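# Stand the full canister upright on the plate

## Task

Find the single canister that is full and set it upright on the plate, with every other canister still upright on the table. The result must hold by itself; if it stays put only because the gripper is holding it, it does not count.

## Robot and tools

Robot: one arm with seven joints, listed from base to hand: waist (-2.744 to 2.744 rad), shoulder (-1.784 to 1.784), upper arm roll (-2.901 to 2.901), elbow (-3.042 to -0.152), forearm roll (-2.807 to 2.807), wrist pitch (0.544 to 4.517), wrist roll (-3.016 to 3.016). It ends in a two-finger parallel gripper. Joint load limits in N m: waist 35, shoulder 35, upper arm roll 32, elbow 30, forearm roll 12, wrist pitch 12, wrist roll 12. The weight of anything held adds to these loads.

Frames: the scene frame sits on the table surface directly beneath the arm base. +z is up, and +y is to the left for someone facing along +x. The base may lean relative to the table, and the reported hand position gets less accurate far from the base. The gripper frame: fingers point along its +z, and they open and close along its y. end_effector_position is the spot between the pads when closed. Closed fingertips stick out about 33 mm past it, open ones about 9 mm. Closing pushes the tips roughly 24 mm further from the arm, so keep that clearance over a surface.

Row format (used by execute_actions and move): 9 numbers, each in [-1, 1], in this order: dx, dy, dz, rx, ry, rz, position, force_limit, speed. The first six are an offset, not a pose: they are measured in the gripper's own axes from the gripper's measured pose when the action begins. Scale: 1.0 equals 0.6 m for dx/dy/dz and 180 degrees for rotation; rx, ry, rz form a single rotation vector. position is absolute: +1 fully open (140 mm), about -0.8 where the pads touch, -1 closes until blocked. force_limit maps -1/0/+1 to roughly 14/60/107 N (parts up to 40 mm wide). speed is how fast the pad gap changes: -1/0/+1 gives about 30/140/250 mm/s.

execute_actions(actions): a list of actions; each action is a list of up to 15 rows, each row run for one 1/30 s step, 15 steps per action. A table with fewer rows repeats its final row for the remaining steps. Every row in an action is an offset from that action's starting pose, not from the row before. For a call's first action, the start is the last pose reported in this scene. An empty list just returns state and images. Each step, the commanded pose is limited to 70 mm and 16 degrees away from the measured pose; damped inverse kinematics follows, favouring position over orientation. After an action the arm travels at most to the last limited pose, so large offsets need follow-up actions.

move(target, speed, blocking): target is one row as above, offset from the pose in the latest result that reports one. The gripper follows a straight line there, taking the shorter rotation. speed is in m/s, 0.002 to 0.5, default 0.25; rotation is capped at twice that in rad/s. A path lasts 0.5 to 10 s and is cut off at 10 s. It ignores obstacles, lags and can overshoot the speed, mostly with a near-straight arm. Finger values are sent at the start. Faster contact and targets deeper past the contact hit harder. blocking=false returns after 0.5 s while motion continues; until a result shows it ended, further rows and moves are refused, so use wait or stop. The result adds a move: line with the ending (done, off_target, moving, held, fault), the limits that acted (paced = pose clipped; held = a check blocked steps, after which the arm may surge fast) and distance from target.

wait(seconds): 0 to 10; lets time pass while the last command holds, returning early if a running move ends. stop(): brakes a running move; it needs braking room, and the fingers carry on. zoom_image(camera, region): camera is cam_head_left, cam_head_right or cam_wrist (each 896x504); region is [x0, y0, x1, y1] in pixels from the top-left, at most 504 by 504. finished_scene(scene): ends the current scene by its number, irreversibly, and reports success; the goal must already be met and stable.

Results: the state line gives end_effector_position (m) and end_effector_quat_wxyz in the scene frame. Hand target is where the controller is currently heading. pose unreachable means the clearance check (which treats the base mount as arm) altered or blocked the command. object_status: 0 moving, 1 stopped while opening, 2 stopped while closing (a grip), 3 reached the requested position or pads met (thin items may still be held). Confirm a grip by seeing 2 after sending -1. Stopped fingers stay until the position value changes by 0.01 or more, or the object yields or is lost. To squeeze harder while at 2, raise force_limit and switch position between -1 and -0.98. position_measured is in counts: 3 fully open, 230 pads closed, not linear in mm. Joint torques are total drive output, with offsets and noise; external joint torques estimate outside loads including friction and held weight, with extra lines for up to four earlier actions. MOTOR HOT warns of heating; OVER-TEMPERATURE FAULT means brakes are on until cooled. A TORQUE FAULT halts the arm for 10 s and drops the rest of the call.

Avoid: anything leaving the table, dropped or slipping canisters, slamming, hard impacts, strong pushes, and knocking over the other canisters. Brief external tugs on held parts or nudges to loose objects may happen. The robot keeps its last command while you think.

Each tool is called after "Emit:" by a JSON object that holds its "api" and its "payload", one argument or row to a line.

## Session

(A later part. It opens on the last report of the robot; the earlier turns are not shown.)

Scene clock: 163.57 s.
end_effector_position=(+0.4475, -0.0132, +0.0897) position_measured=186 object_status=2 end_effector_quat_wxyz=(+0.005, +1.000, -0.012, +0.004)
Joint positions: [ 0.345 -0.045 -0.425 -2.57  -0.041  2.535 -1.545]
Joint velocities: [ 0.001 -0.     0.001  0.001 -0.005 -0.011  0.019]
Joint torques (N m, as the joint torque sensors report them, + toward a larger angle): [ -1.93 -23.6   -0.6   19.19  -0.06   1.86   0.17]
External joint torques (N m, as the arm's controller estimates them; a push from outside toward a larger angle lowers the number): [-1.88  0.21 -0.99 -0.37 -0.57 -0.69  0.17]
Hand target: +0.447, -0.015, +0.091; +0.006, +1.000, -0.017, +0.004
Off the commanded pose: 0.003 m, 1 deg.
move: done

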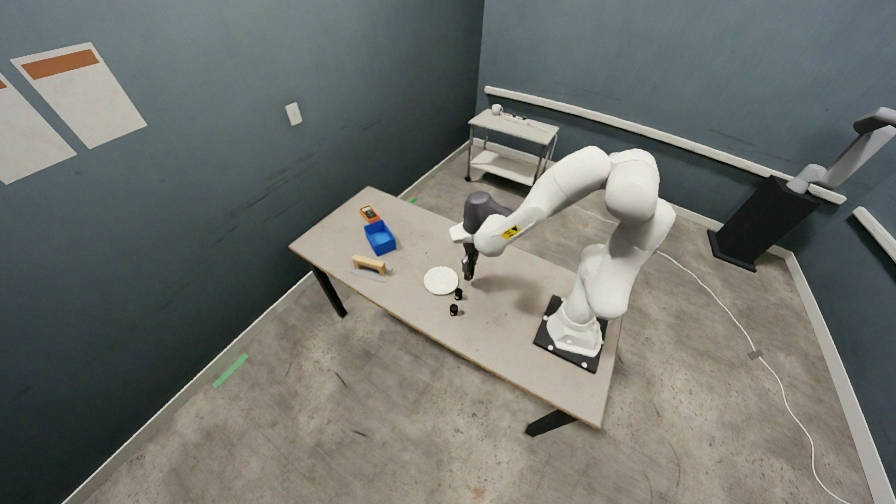

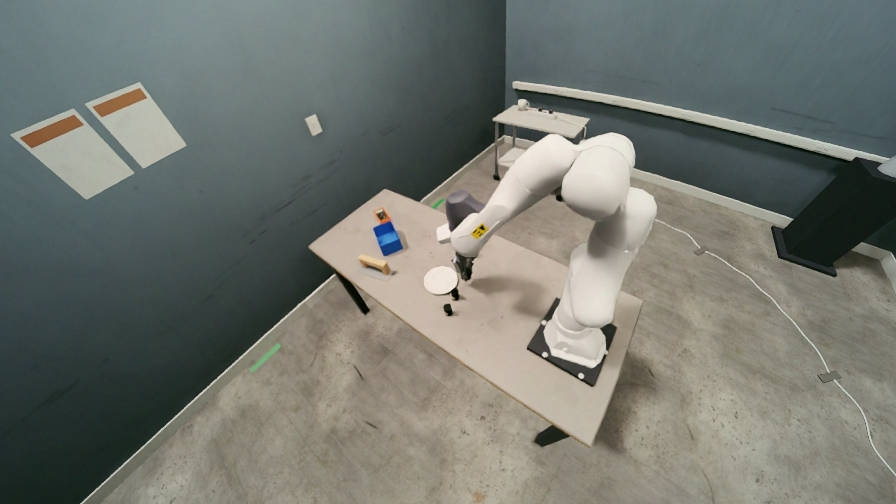

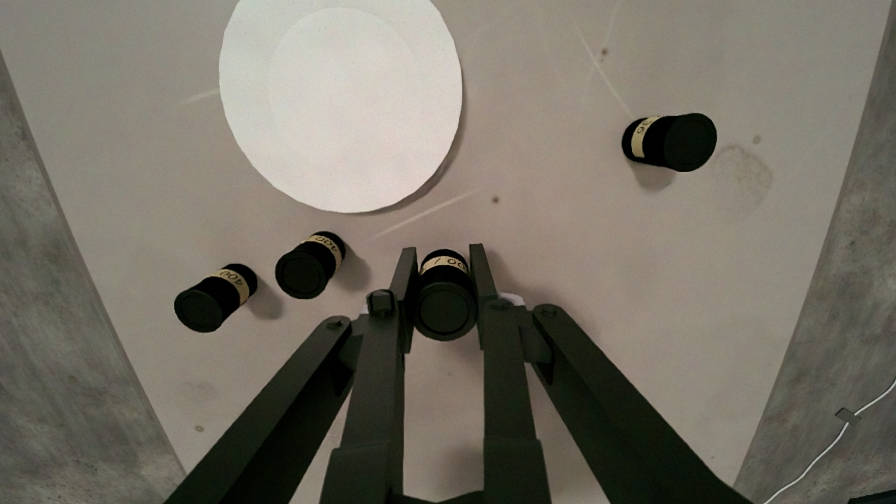

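Emit:
{"api": "move", "payload": {
  "target": [0, 0, 0.0805, 0, 0, 0, -1, 0, 0],
  "speed": 0.08
}}

Emit:
{"api": "execute_actions", "payload": {
  "actions": [
    [[0, 0, 0, 0, 0, 0, 0.1, 0, 0]]
  ]
}}

Emit:
{"api": "move", "payload": {
  "target": [0, 0, -0.1, 0, 0, 0, 0.1, 0, 0],
  "speed": 0.15
}}

Emit:
{"api": "move", "payload": {
  "target": [0.132, 0.255, 0, 0, 0, 0, 0.1, 0, 0],
  "speed": 0.2
}}

Scene clock: 173.13 s.
end_effector_position=(+0.4481, -0.0142, +0.0416) position_measured=186 object_status=2 end_effector_quat_wxyz=(+0.006, +1.000, -0.016, +0.004)
Joint positions: [ 0.345  0.094 -0.411 -2.579  0.066  2.67  -1.613]
Joint velocities: [ 0.001  0.002  0.001 -0.001  0.008  0.009 -0.027]
Joint torques (N m, as the joint torque sensors report them, + toward a larger angle): [ -1.31 -24.54  -0.31  15.88   1.16   2.82  -0.16]
External joint torques (N m, as the arm's controller estimates them; a push from outside toward a larger angle lowers the number): [-1.18  1.84  0.74 -1.55  0.74  0.3  -0.16]
Hand target: +0.449, -0.014, +0.041; +0.006, +1.000, -0.012, +0.005
Off the commanded pose: 0.001 m, 1 deg.
move: done

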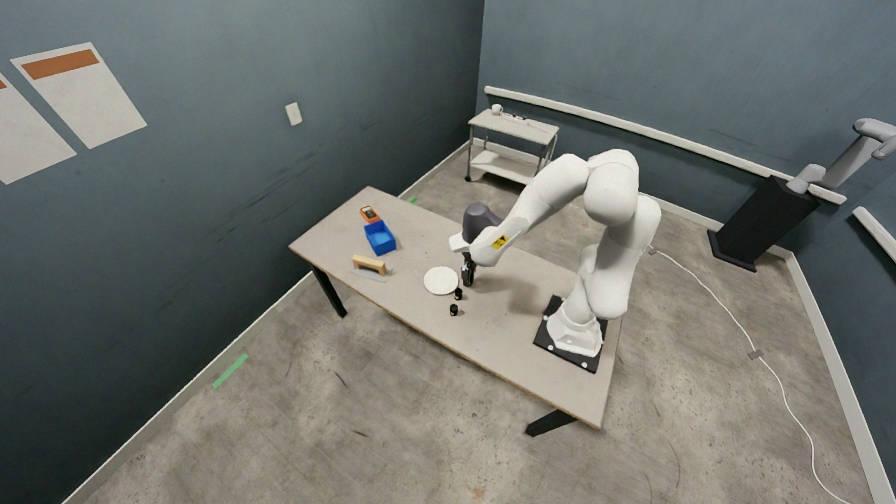

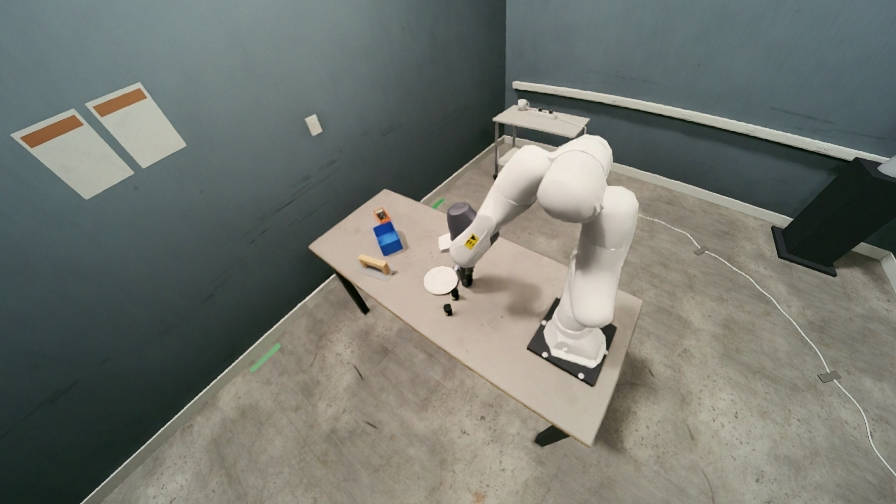

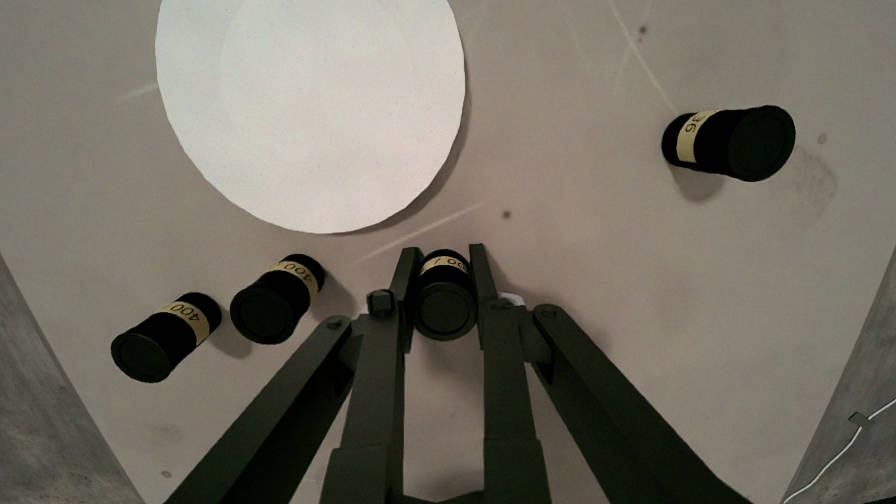

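Scene clock: 173.63 s.
end_effector_position=(+0.4481, -0.0142, +0.0416) position_measured=117 object_status=0 end_effector_quat_wxyz=(+0.006, +1.000, -0.016, +0.004)
Joint positions: [ 0.345  0.094 -0.411 -2.579  0.066  2.67  -1.613]
Joint velocities: [ 0.001  0.     0.001 -0.001  0.001 -0.001  0.   ]
Joint torques (N m, as the joint torque sensors report them, + toward a larger angle): [ -0.41 -25.12  -1.23  16.28   0.48   2.35   0.03]
External joint torques (N m, as the arm's controller estimates them; a push from outside toward a larger angle lowers the number): [-0.22  1.34 -0.14 -1.2   0.05 -0.18  0.03]
Hand target: +0.448, -0.014, +0.042; +0.006, +1.000, -0.016, +0.004
Off the commanded pose: 0.000 m, 0 deg.

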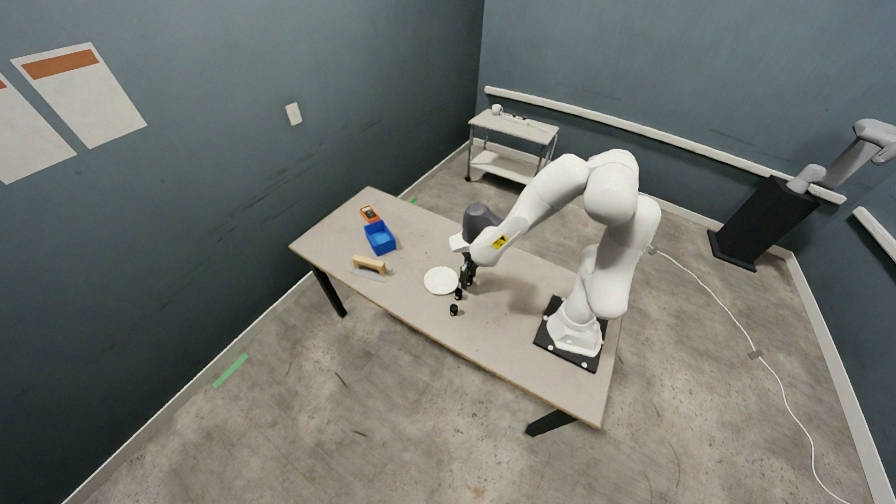

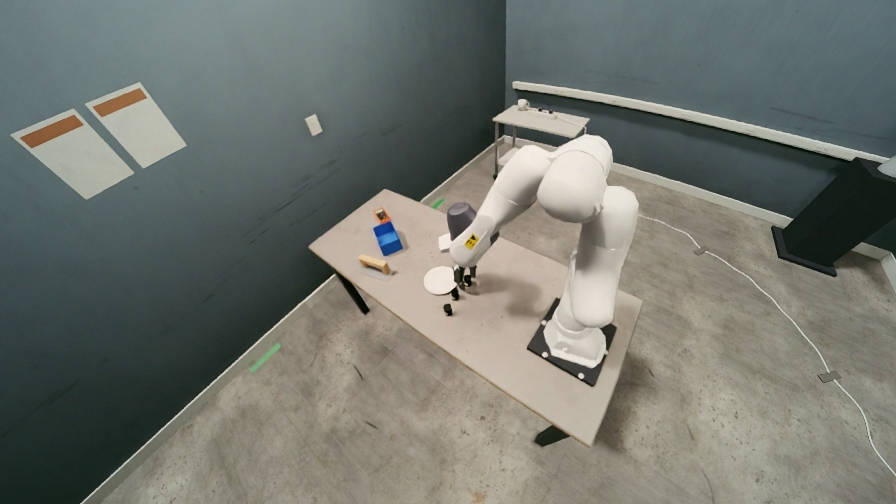

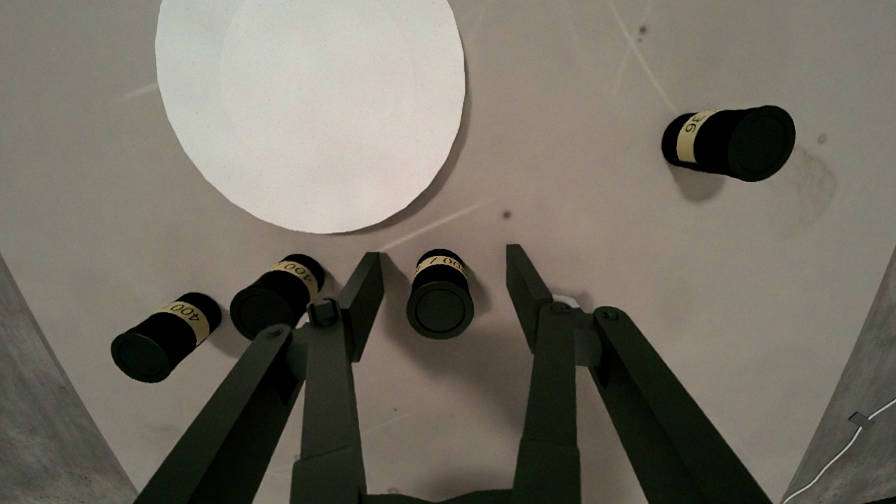

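Scene clock: 174.70 s.
end_effector_position=(+0.4472, -0.0119, +0.1013) position_measured=117 object_status=3 end_effector_quat_wxyz=(+0.005, +1.000, -0.011, +0.004)
Joint positions: [ 0.341 -0.075 -0.421 -2.564 -0.058  2.5   -1.531]
Joint velocities: [ 0.001 -0.    -0.001  0.    -0.002 -0.011  0.021]
Joint torques (N m, as the joint torque sensors report them, + toward a larger angle): [ -1.22 -23.71   0.4   19.38   0.06   1.88   0.23]
External joint torques (N m, as the arm's controller estimates them; a push from outside toward a larger angle lowers the number): [-1.11 -0.38 -0.22 -0.61 -0.47 -0.67  0.23]
Hand target: +0.447, -0.013, +0.102; +0.005, +1.000, -0.016, +0.003
Off the commanded pose: 0.002 m, 1 deg.
move: done

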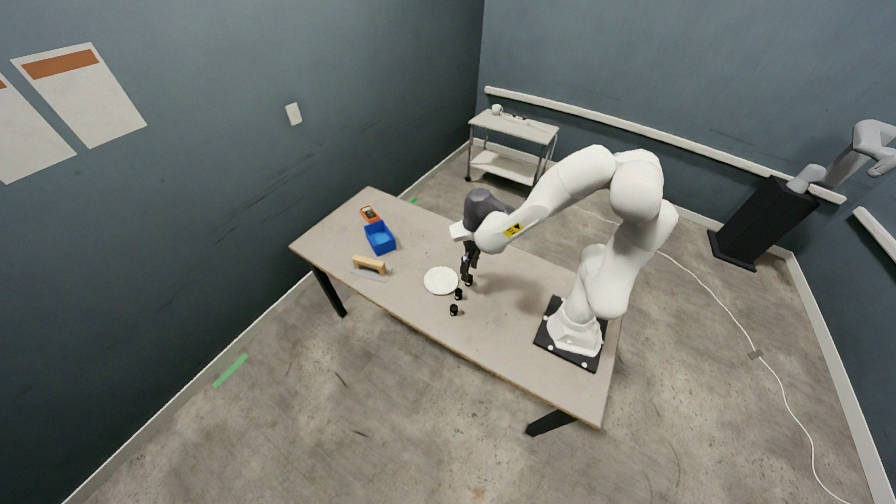

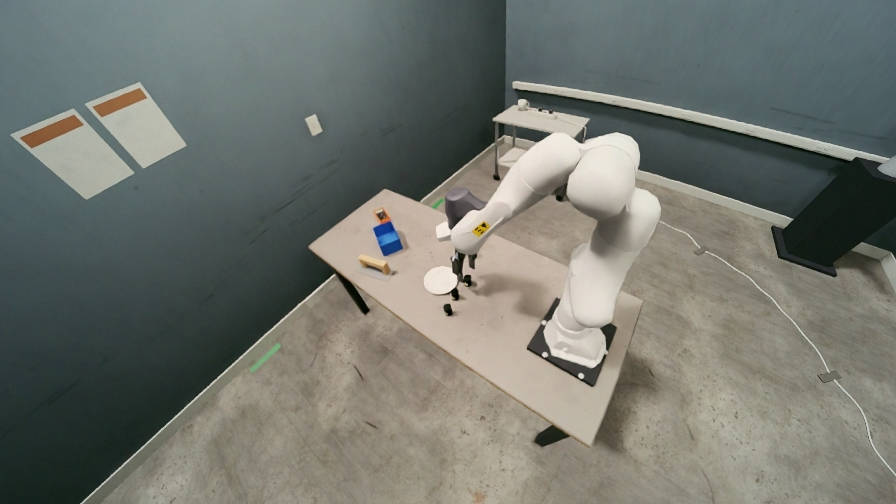

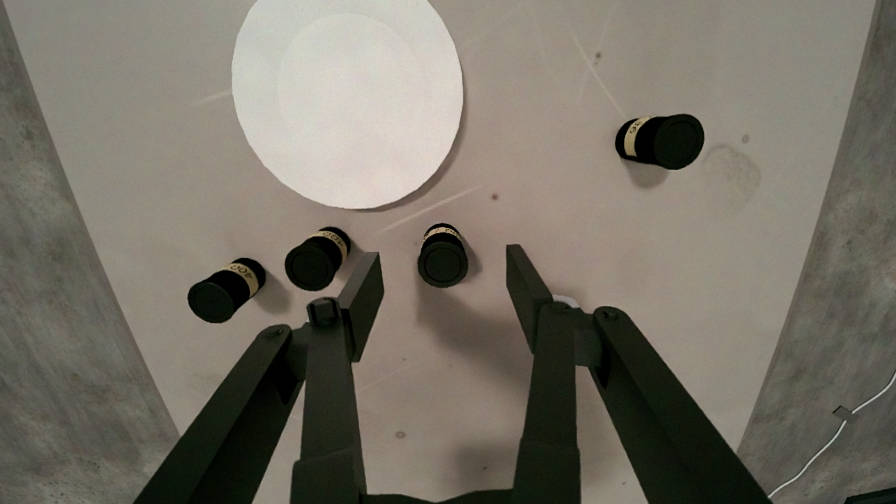

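Scene clock: 176.50 s.
end_effector_position=(+0.5247, -0.1666, +0.1060) position_measured=117 object_status=3 end_effector_quat_wxyz=(+0.006, +1.000, -0.015, +0.008)
Joint positions: [ 0.12   0.207 -0.479 -2.219  0.137  2.413 -1.943]
Joint velocities: [-0.001  0.001 -0.001  0.     0.002 -0.002 -0.03 ]
Joint torques (N m, as the joint torque sensors report them, + toward a larger angle): [ -1.95 -30.35  -1.65  21.32   1.29   1.91  -0.12]
External joint torques (N m, as the arm's controller estimates them; a push from outside toward a larger angle lowers the number): [-1.58  2.22  1.46  0.2   0.67 -0.64 -0.13]
Hand target: +0.525, -0.166, +0.106; +0.005, +1.000, -0.010, +0.007
Off the commanded pose: 0.003 m, 1 deg.
move: done

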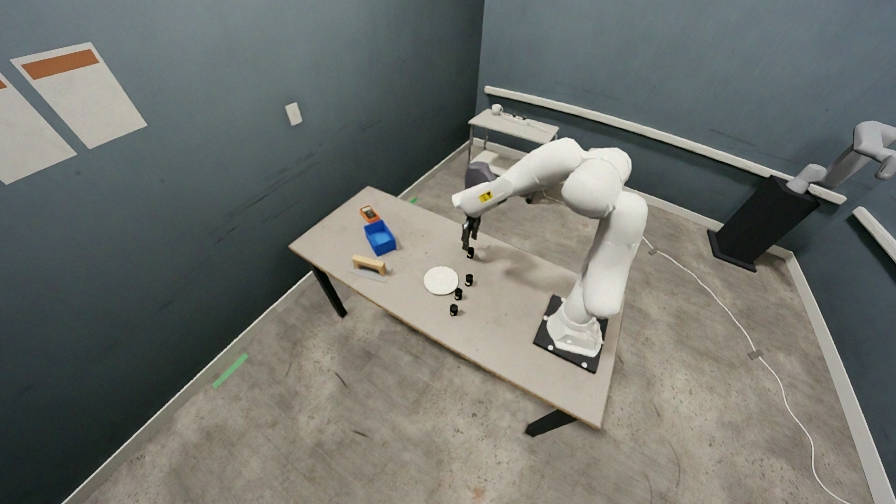

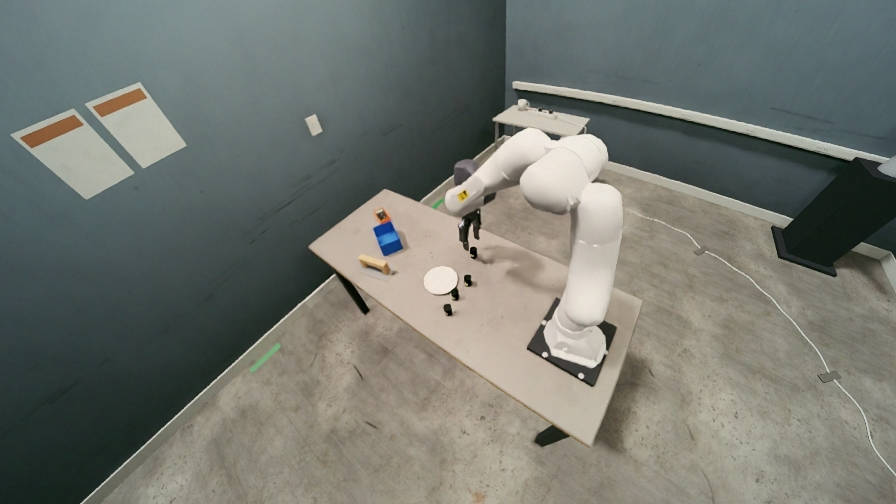

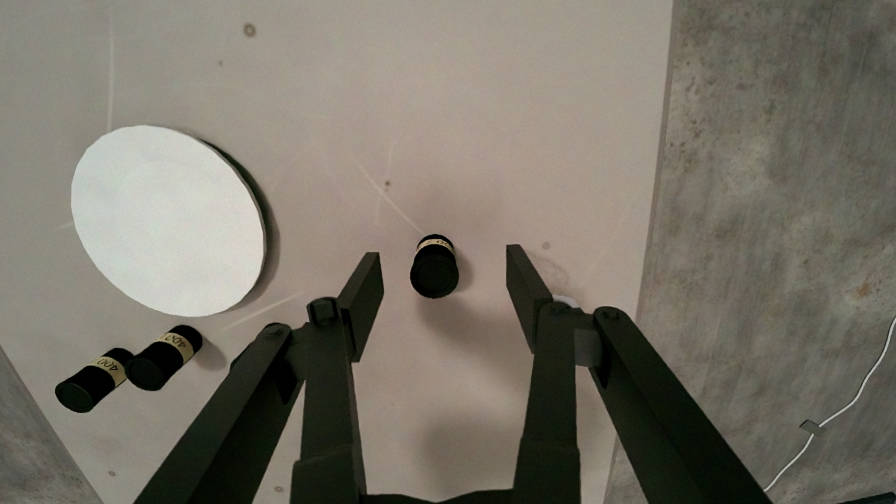

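Emit:
{"api": "move", "payload": {
  "target": [-0.019, -0.011, 0.11, 0, 0, 0, 0.1, 0, 0],
  "speed": 0.1
}}

Emit:
{"api": "execute_actions", "payload": {
  "actions": [
    [[0, 0, 0, 0, 0, 0, -1, 0, 0]],
    [[0, 0, 0, 0, 0, 0, -1, 0, 0]]
  ]
}}

Emit:
{"api": "move", "payload": {
  "target": [0, 0, -0.083, 0, 0, 0, -1, 0, 0],
  "speed": 0.08
}}

Scene clock: 187.07 s.
end_effector_position=(+0.5146, -0.1615, +0.0400) position_measured=117 object_status=3 end_effector_quat_wxyz=(+0.008, +1.000, -0.018, +0.007)
Joint positions: [ 0.096  0.322 -0.433 -2.273  0.234  2.568 -2.   ]
Joint velocities: [ 0.001 -0.002 -0.001  0.     0.002  0.011 -0.014]
Joint torques (N m, as the joint torque sensors report them, + toward a larger angle): [ -2.49 -32.55  -2.34  16.82   1.15   2.76  -0.21]
External joint torques (N m, as the arm's controller estimates them; a push from outside toward a larger angle lowers the number): [-2.36  2.02  1.64 -2.16  0.64  0.21 -0.21]
Hand target: +0.515, -0.162, +0.039; +0.007, +1.000, -0.015, +0.008
Off the commanded pose: 0.001 m, 0 deg.
move: done

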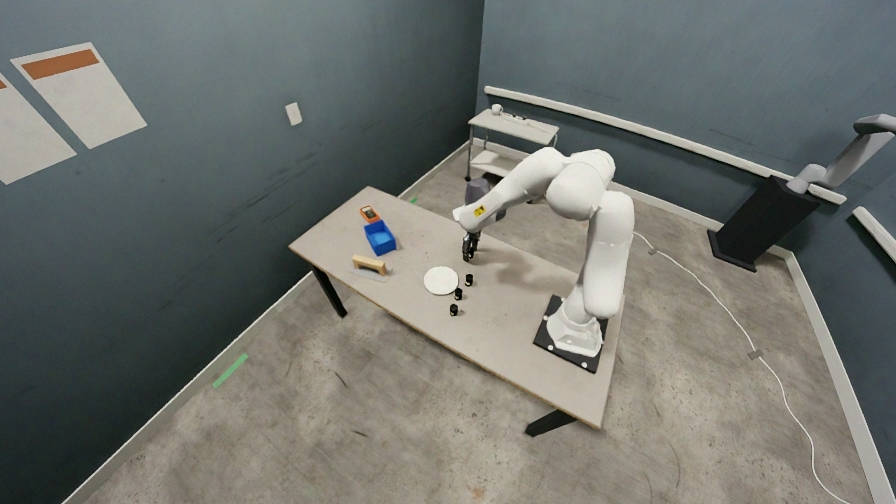

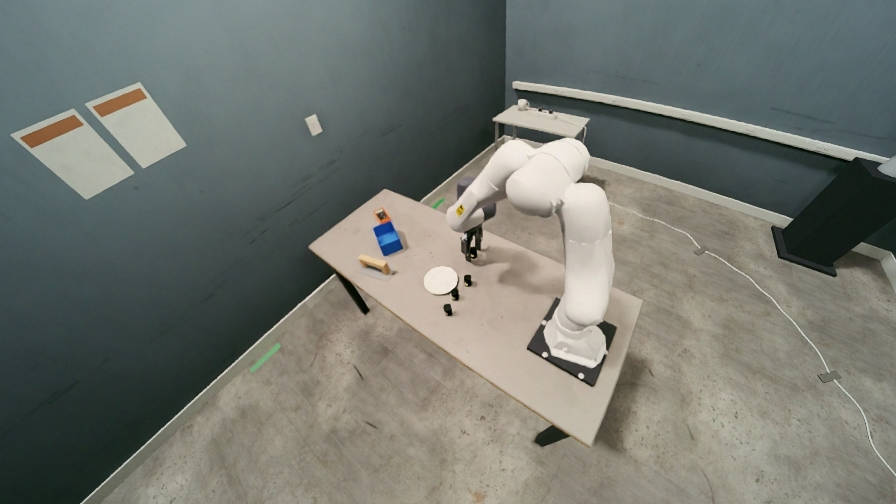

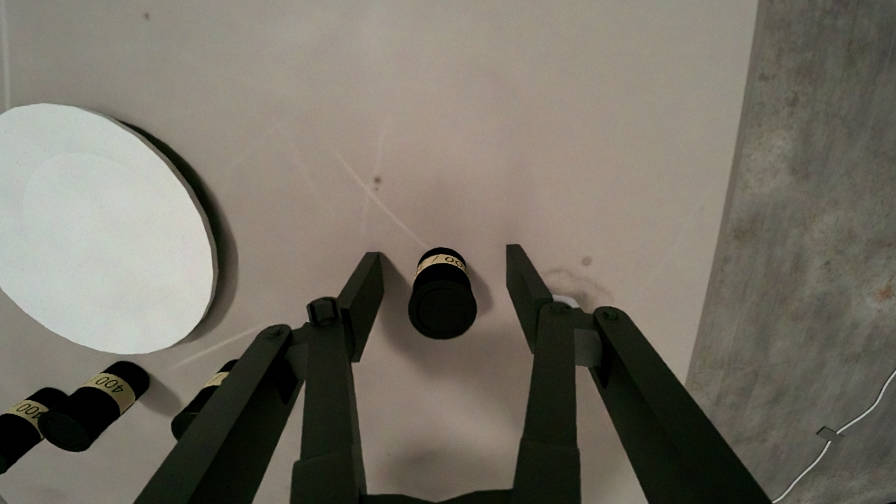

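Scene clock: 188.07 s.
end_effector_position=(+0.5148, -0.1615, +0.0403) position_measured=186 object_status=2 end_effector_quat_wxyz=(+0.008, +1.000, -0.018, +0.007)
Joint positions: [ 0.096  0.321 -0.433 -2.273  0.234  2.568 -2.   ]
Joint velocities: [-0.     0.001 -0.     0.    -0.    -0.001 -0.001]
Joint torques (N m, as the joint torque sensors report them, + toward a larger angle): [ -0.67 -32.97  -4.01  17.42   0.55   2.33   0.02]
External joint torques (N m, as the arm's controller estimates them; a push from outside toward a larger angle lowers the number): [-0.41  1.45  0.06 -1.5   0.04 -0.21  0.02]
External joint torques at the end of the 1st action: [-0.39  1.52 -0.13 -1.4   0.04 -0.21  0.  ]
Hand target: +0.515, -0.162, +0.040; +0.008, +1.000, -0.018, +0.007
Off the commanded pose: 0.000 m, 0 deg.

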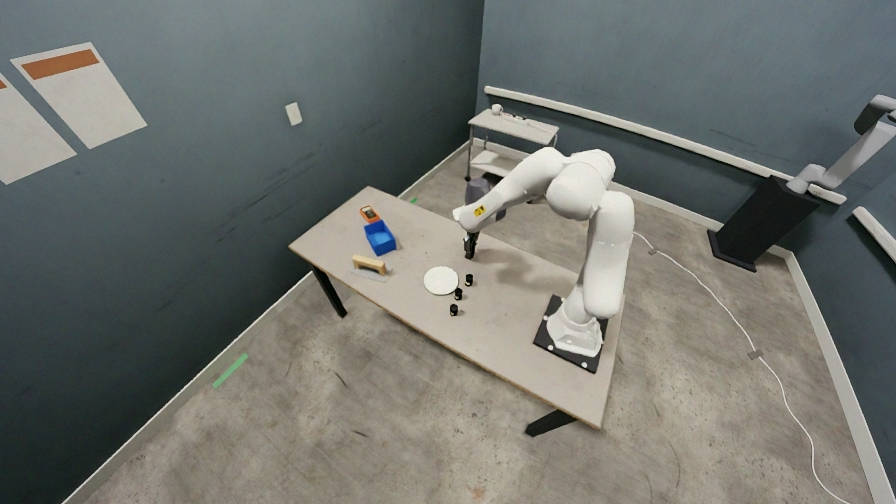

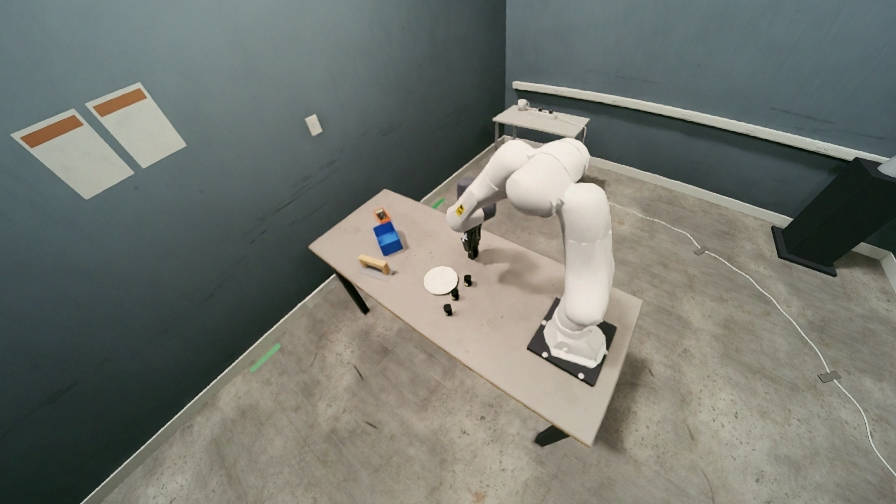

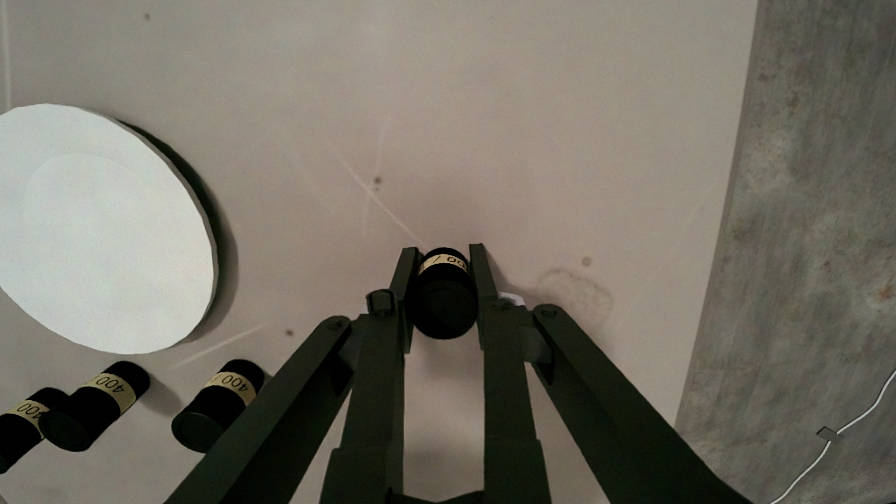

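Scene clock: 189.20 s.
end_effector_position=(+0.5131, -0.1601, +0.0886) position_measured=186 object_status=2 end_effector_quat_wxyz=(+0.006, +1.000, -0.015, +0.006)
Joint positions: [ 0.128  0.209 -0.476 -2.271  0.145  2.464 -1.945]
Joint velocities: [ 0.     0.     0.001 -0.001 -0.004 -0.01   0.019]
Joint torques (N m, as the joint torque sensors report them, + toward a larger angle): [  0.54 -32.17  -3.9   20.67  -0.02   2.03   0.19]
External joint torques (N m, as the arm's controller estimates them; a push from outside toward a larger angle lowers the number): [ 0.5  -0.09 -1.21  0.11 -0.59 -0.52  0.19]
Hand target: +0.514, -0.160, +0.090; +0.007, +1.000, -0.018, +0.007
Off the commanded pose: 0.002 m, 0 deg.
move: done

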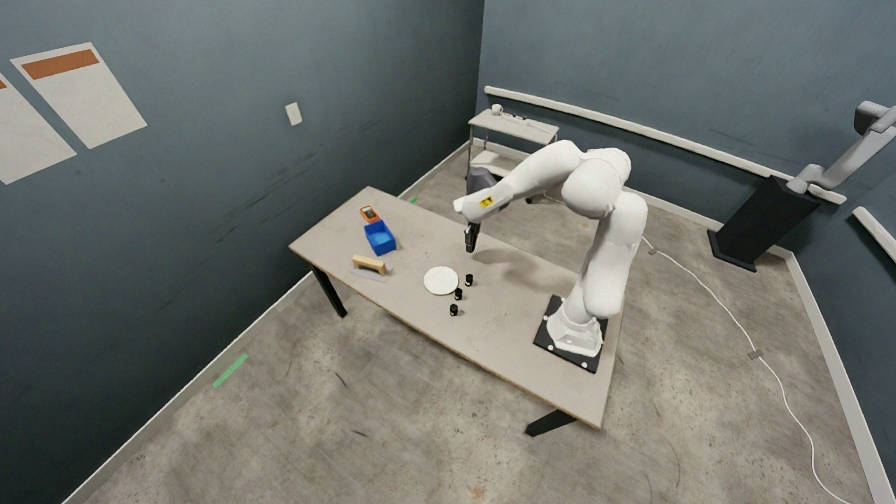

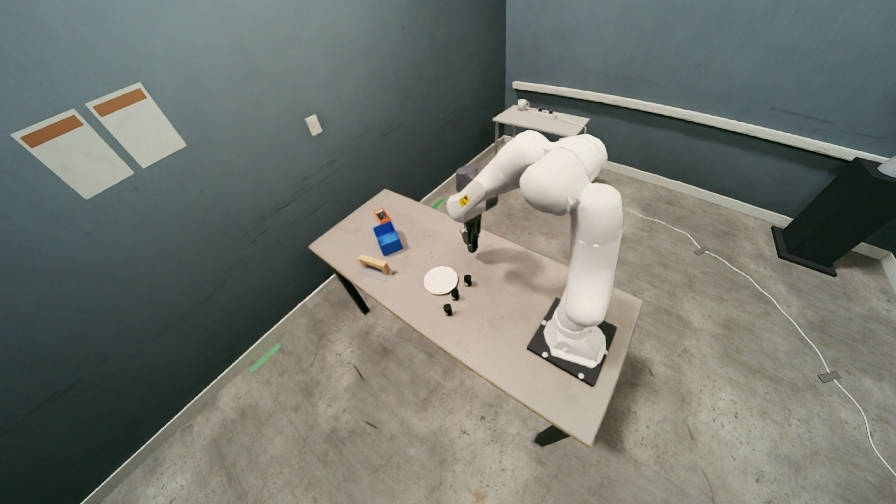

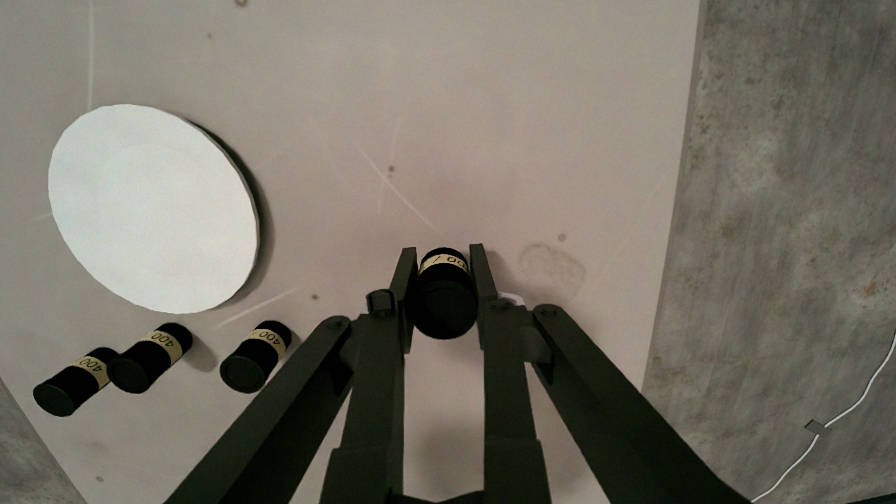

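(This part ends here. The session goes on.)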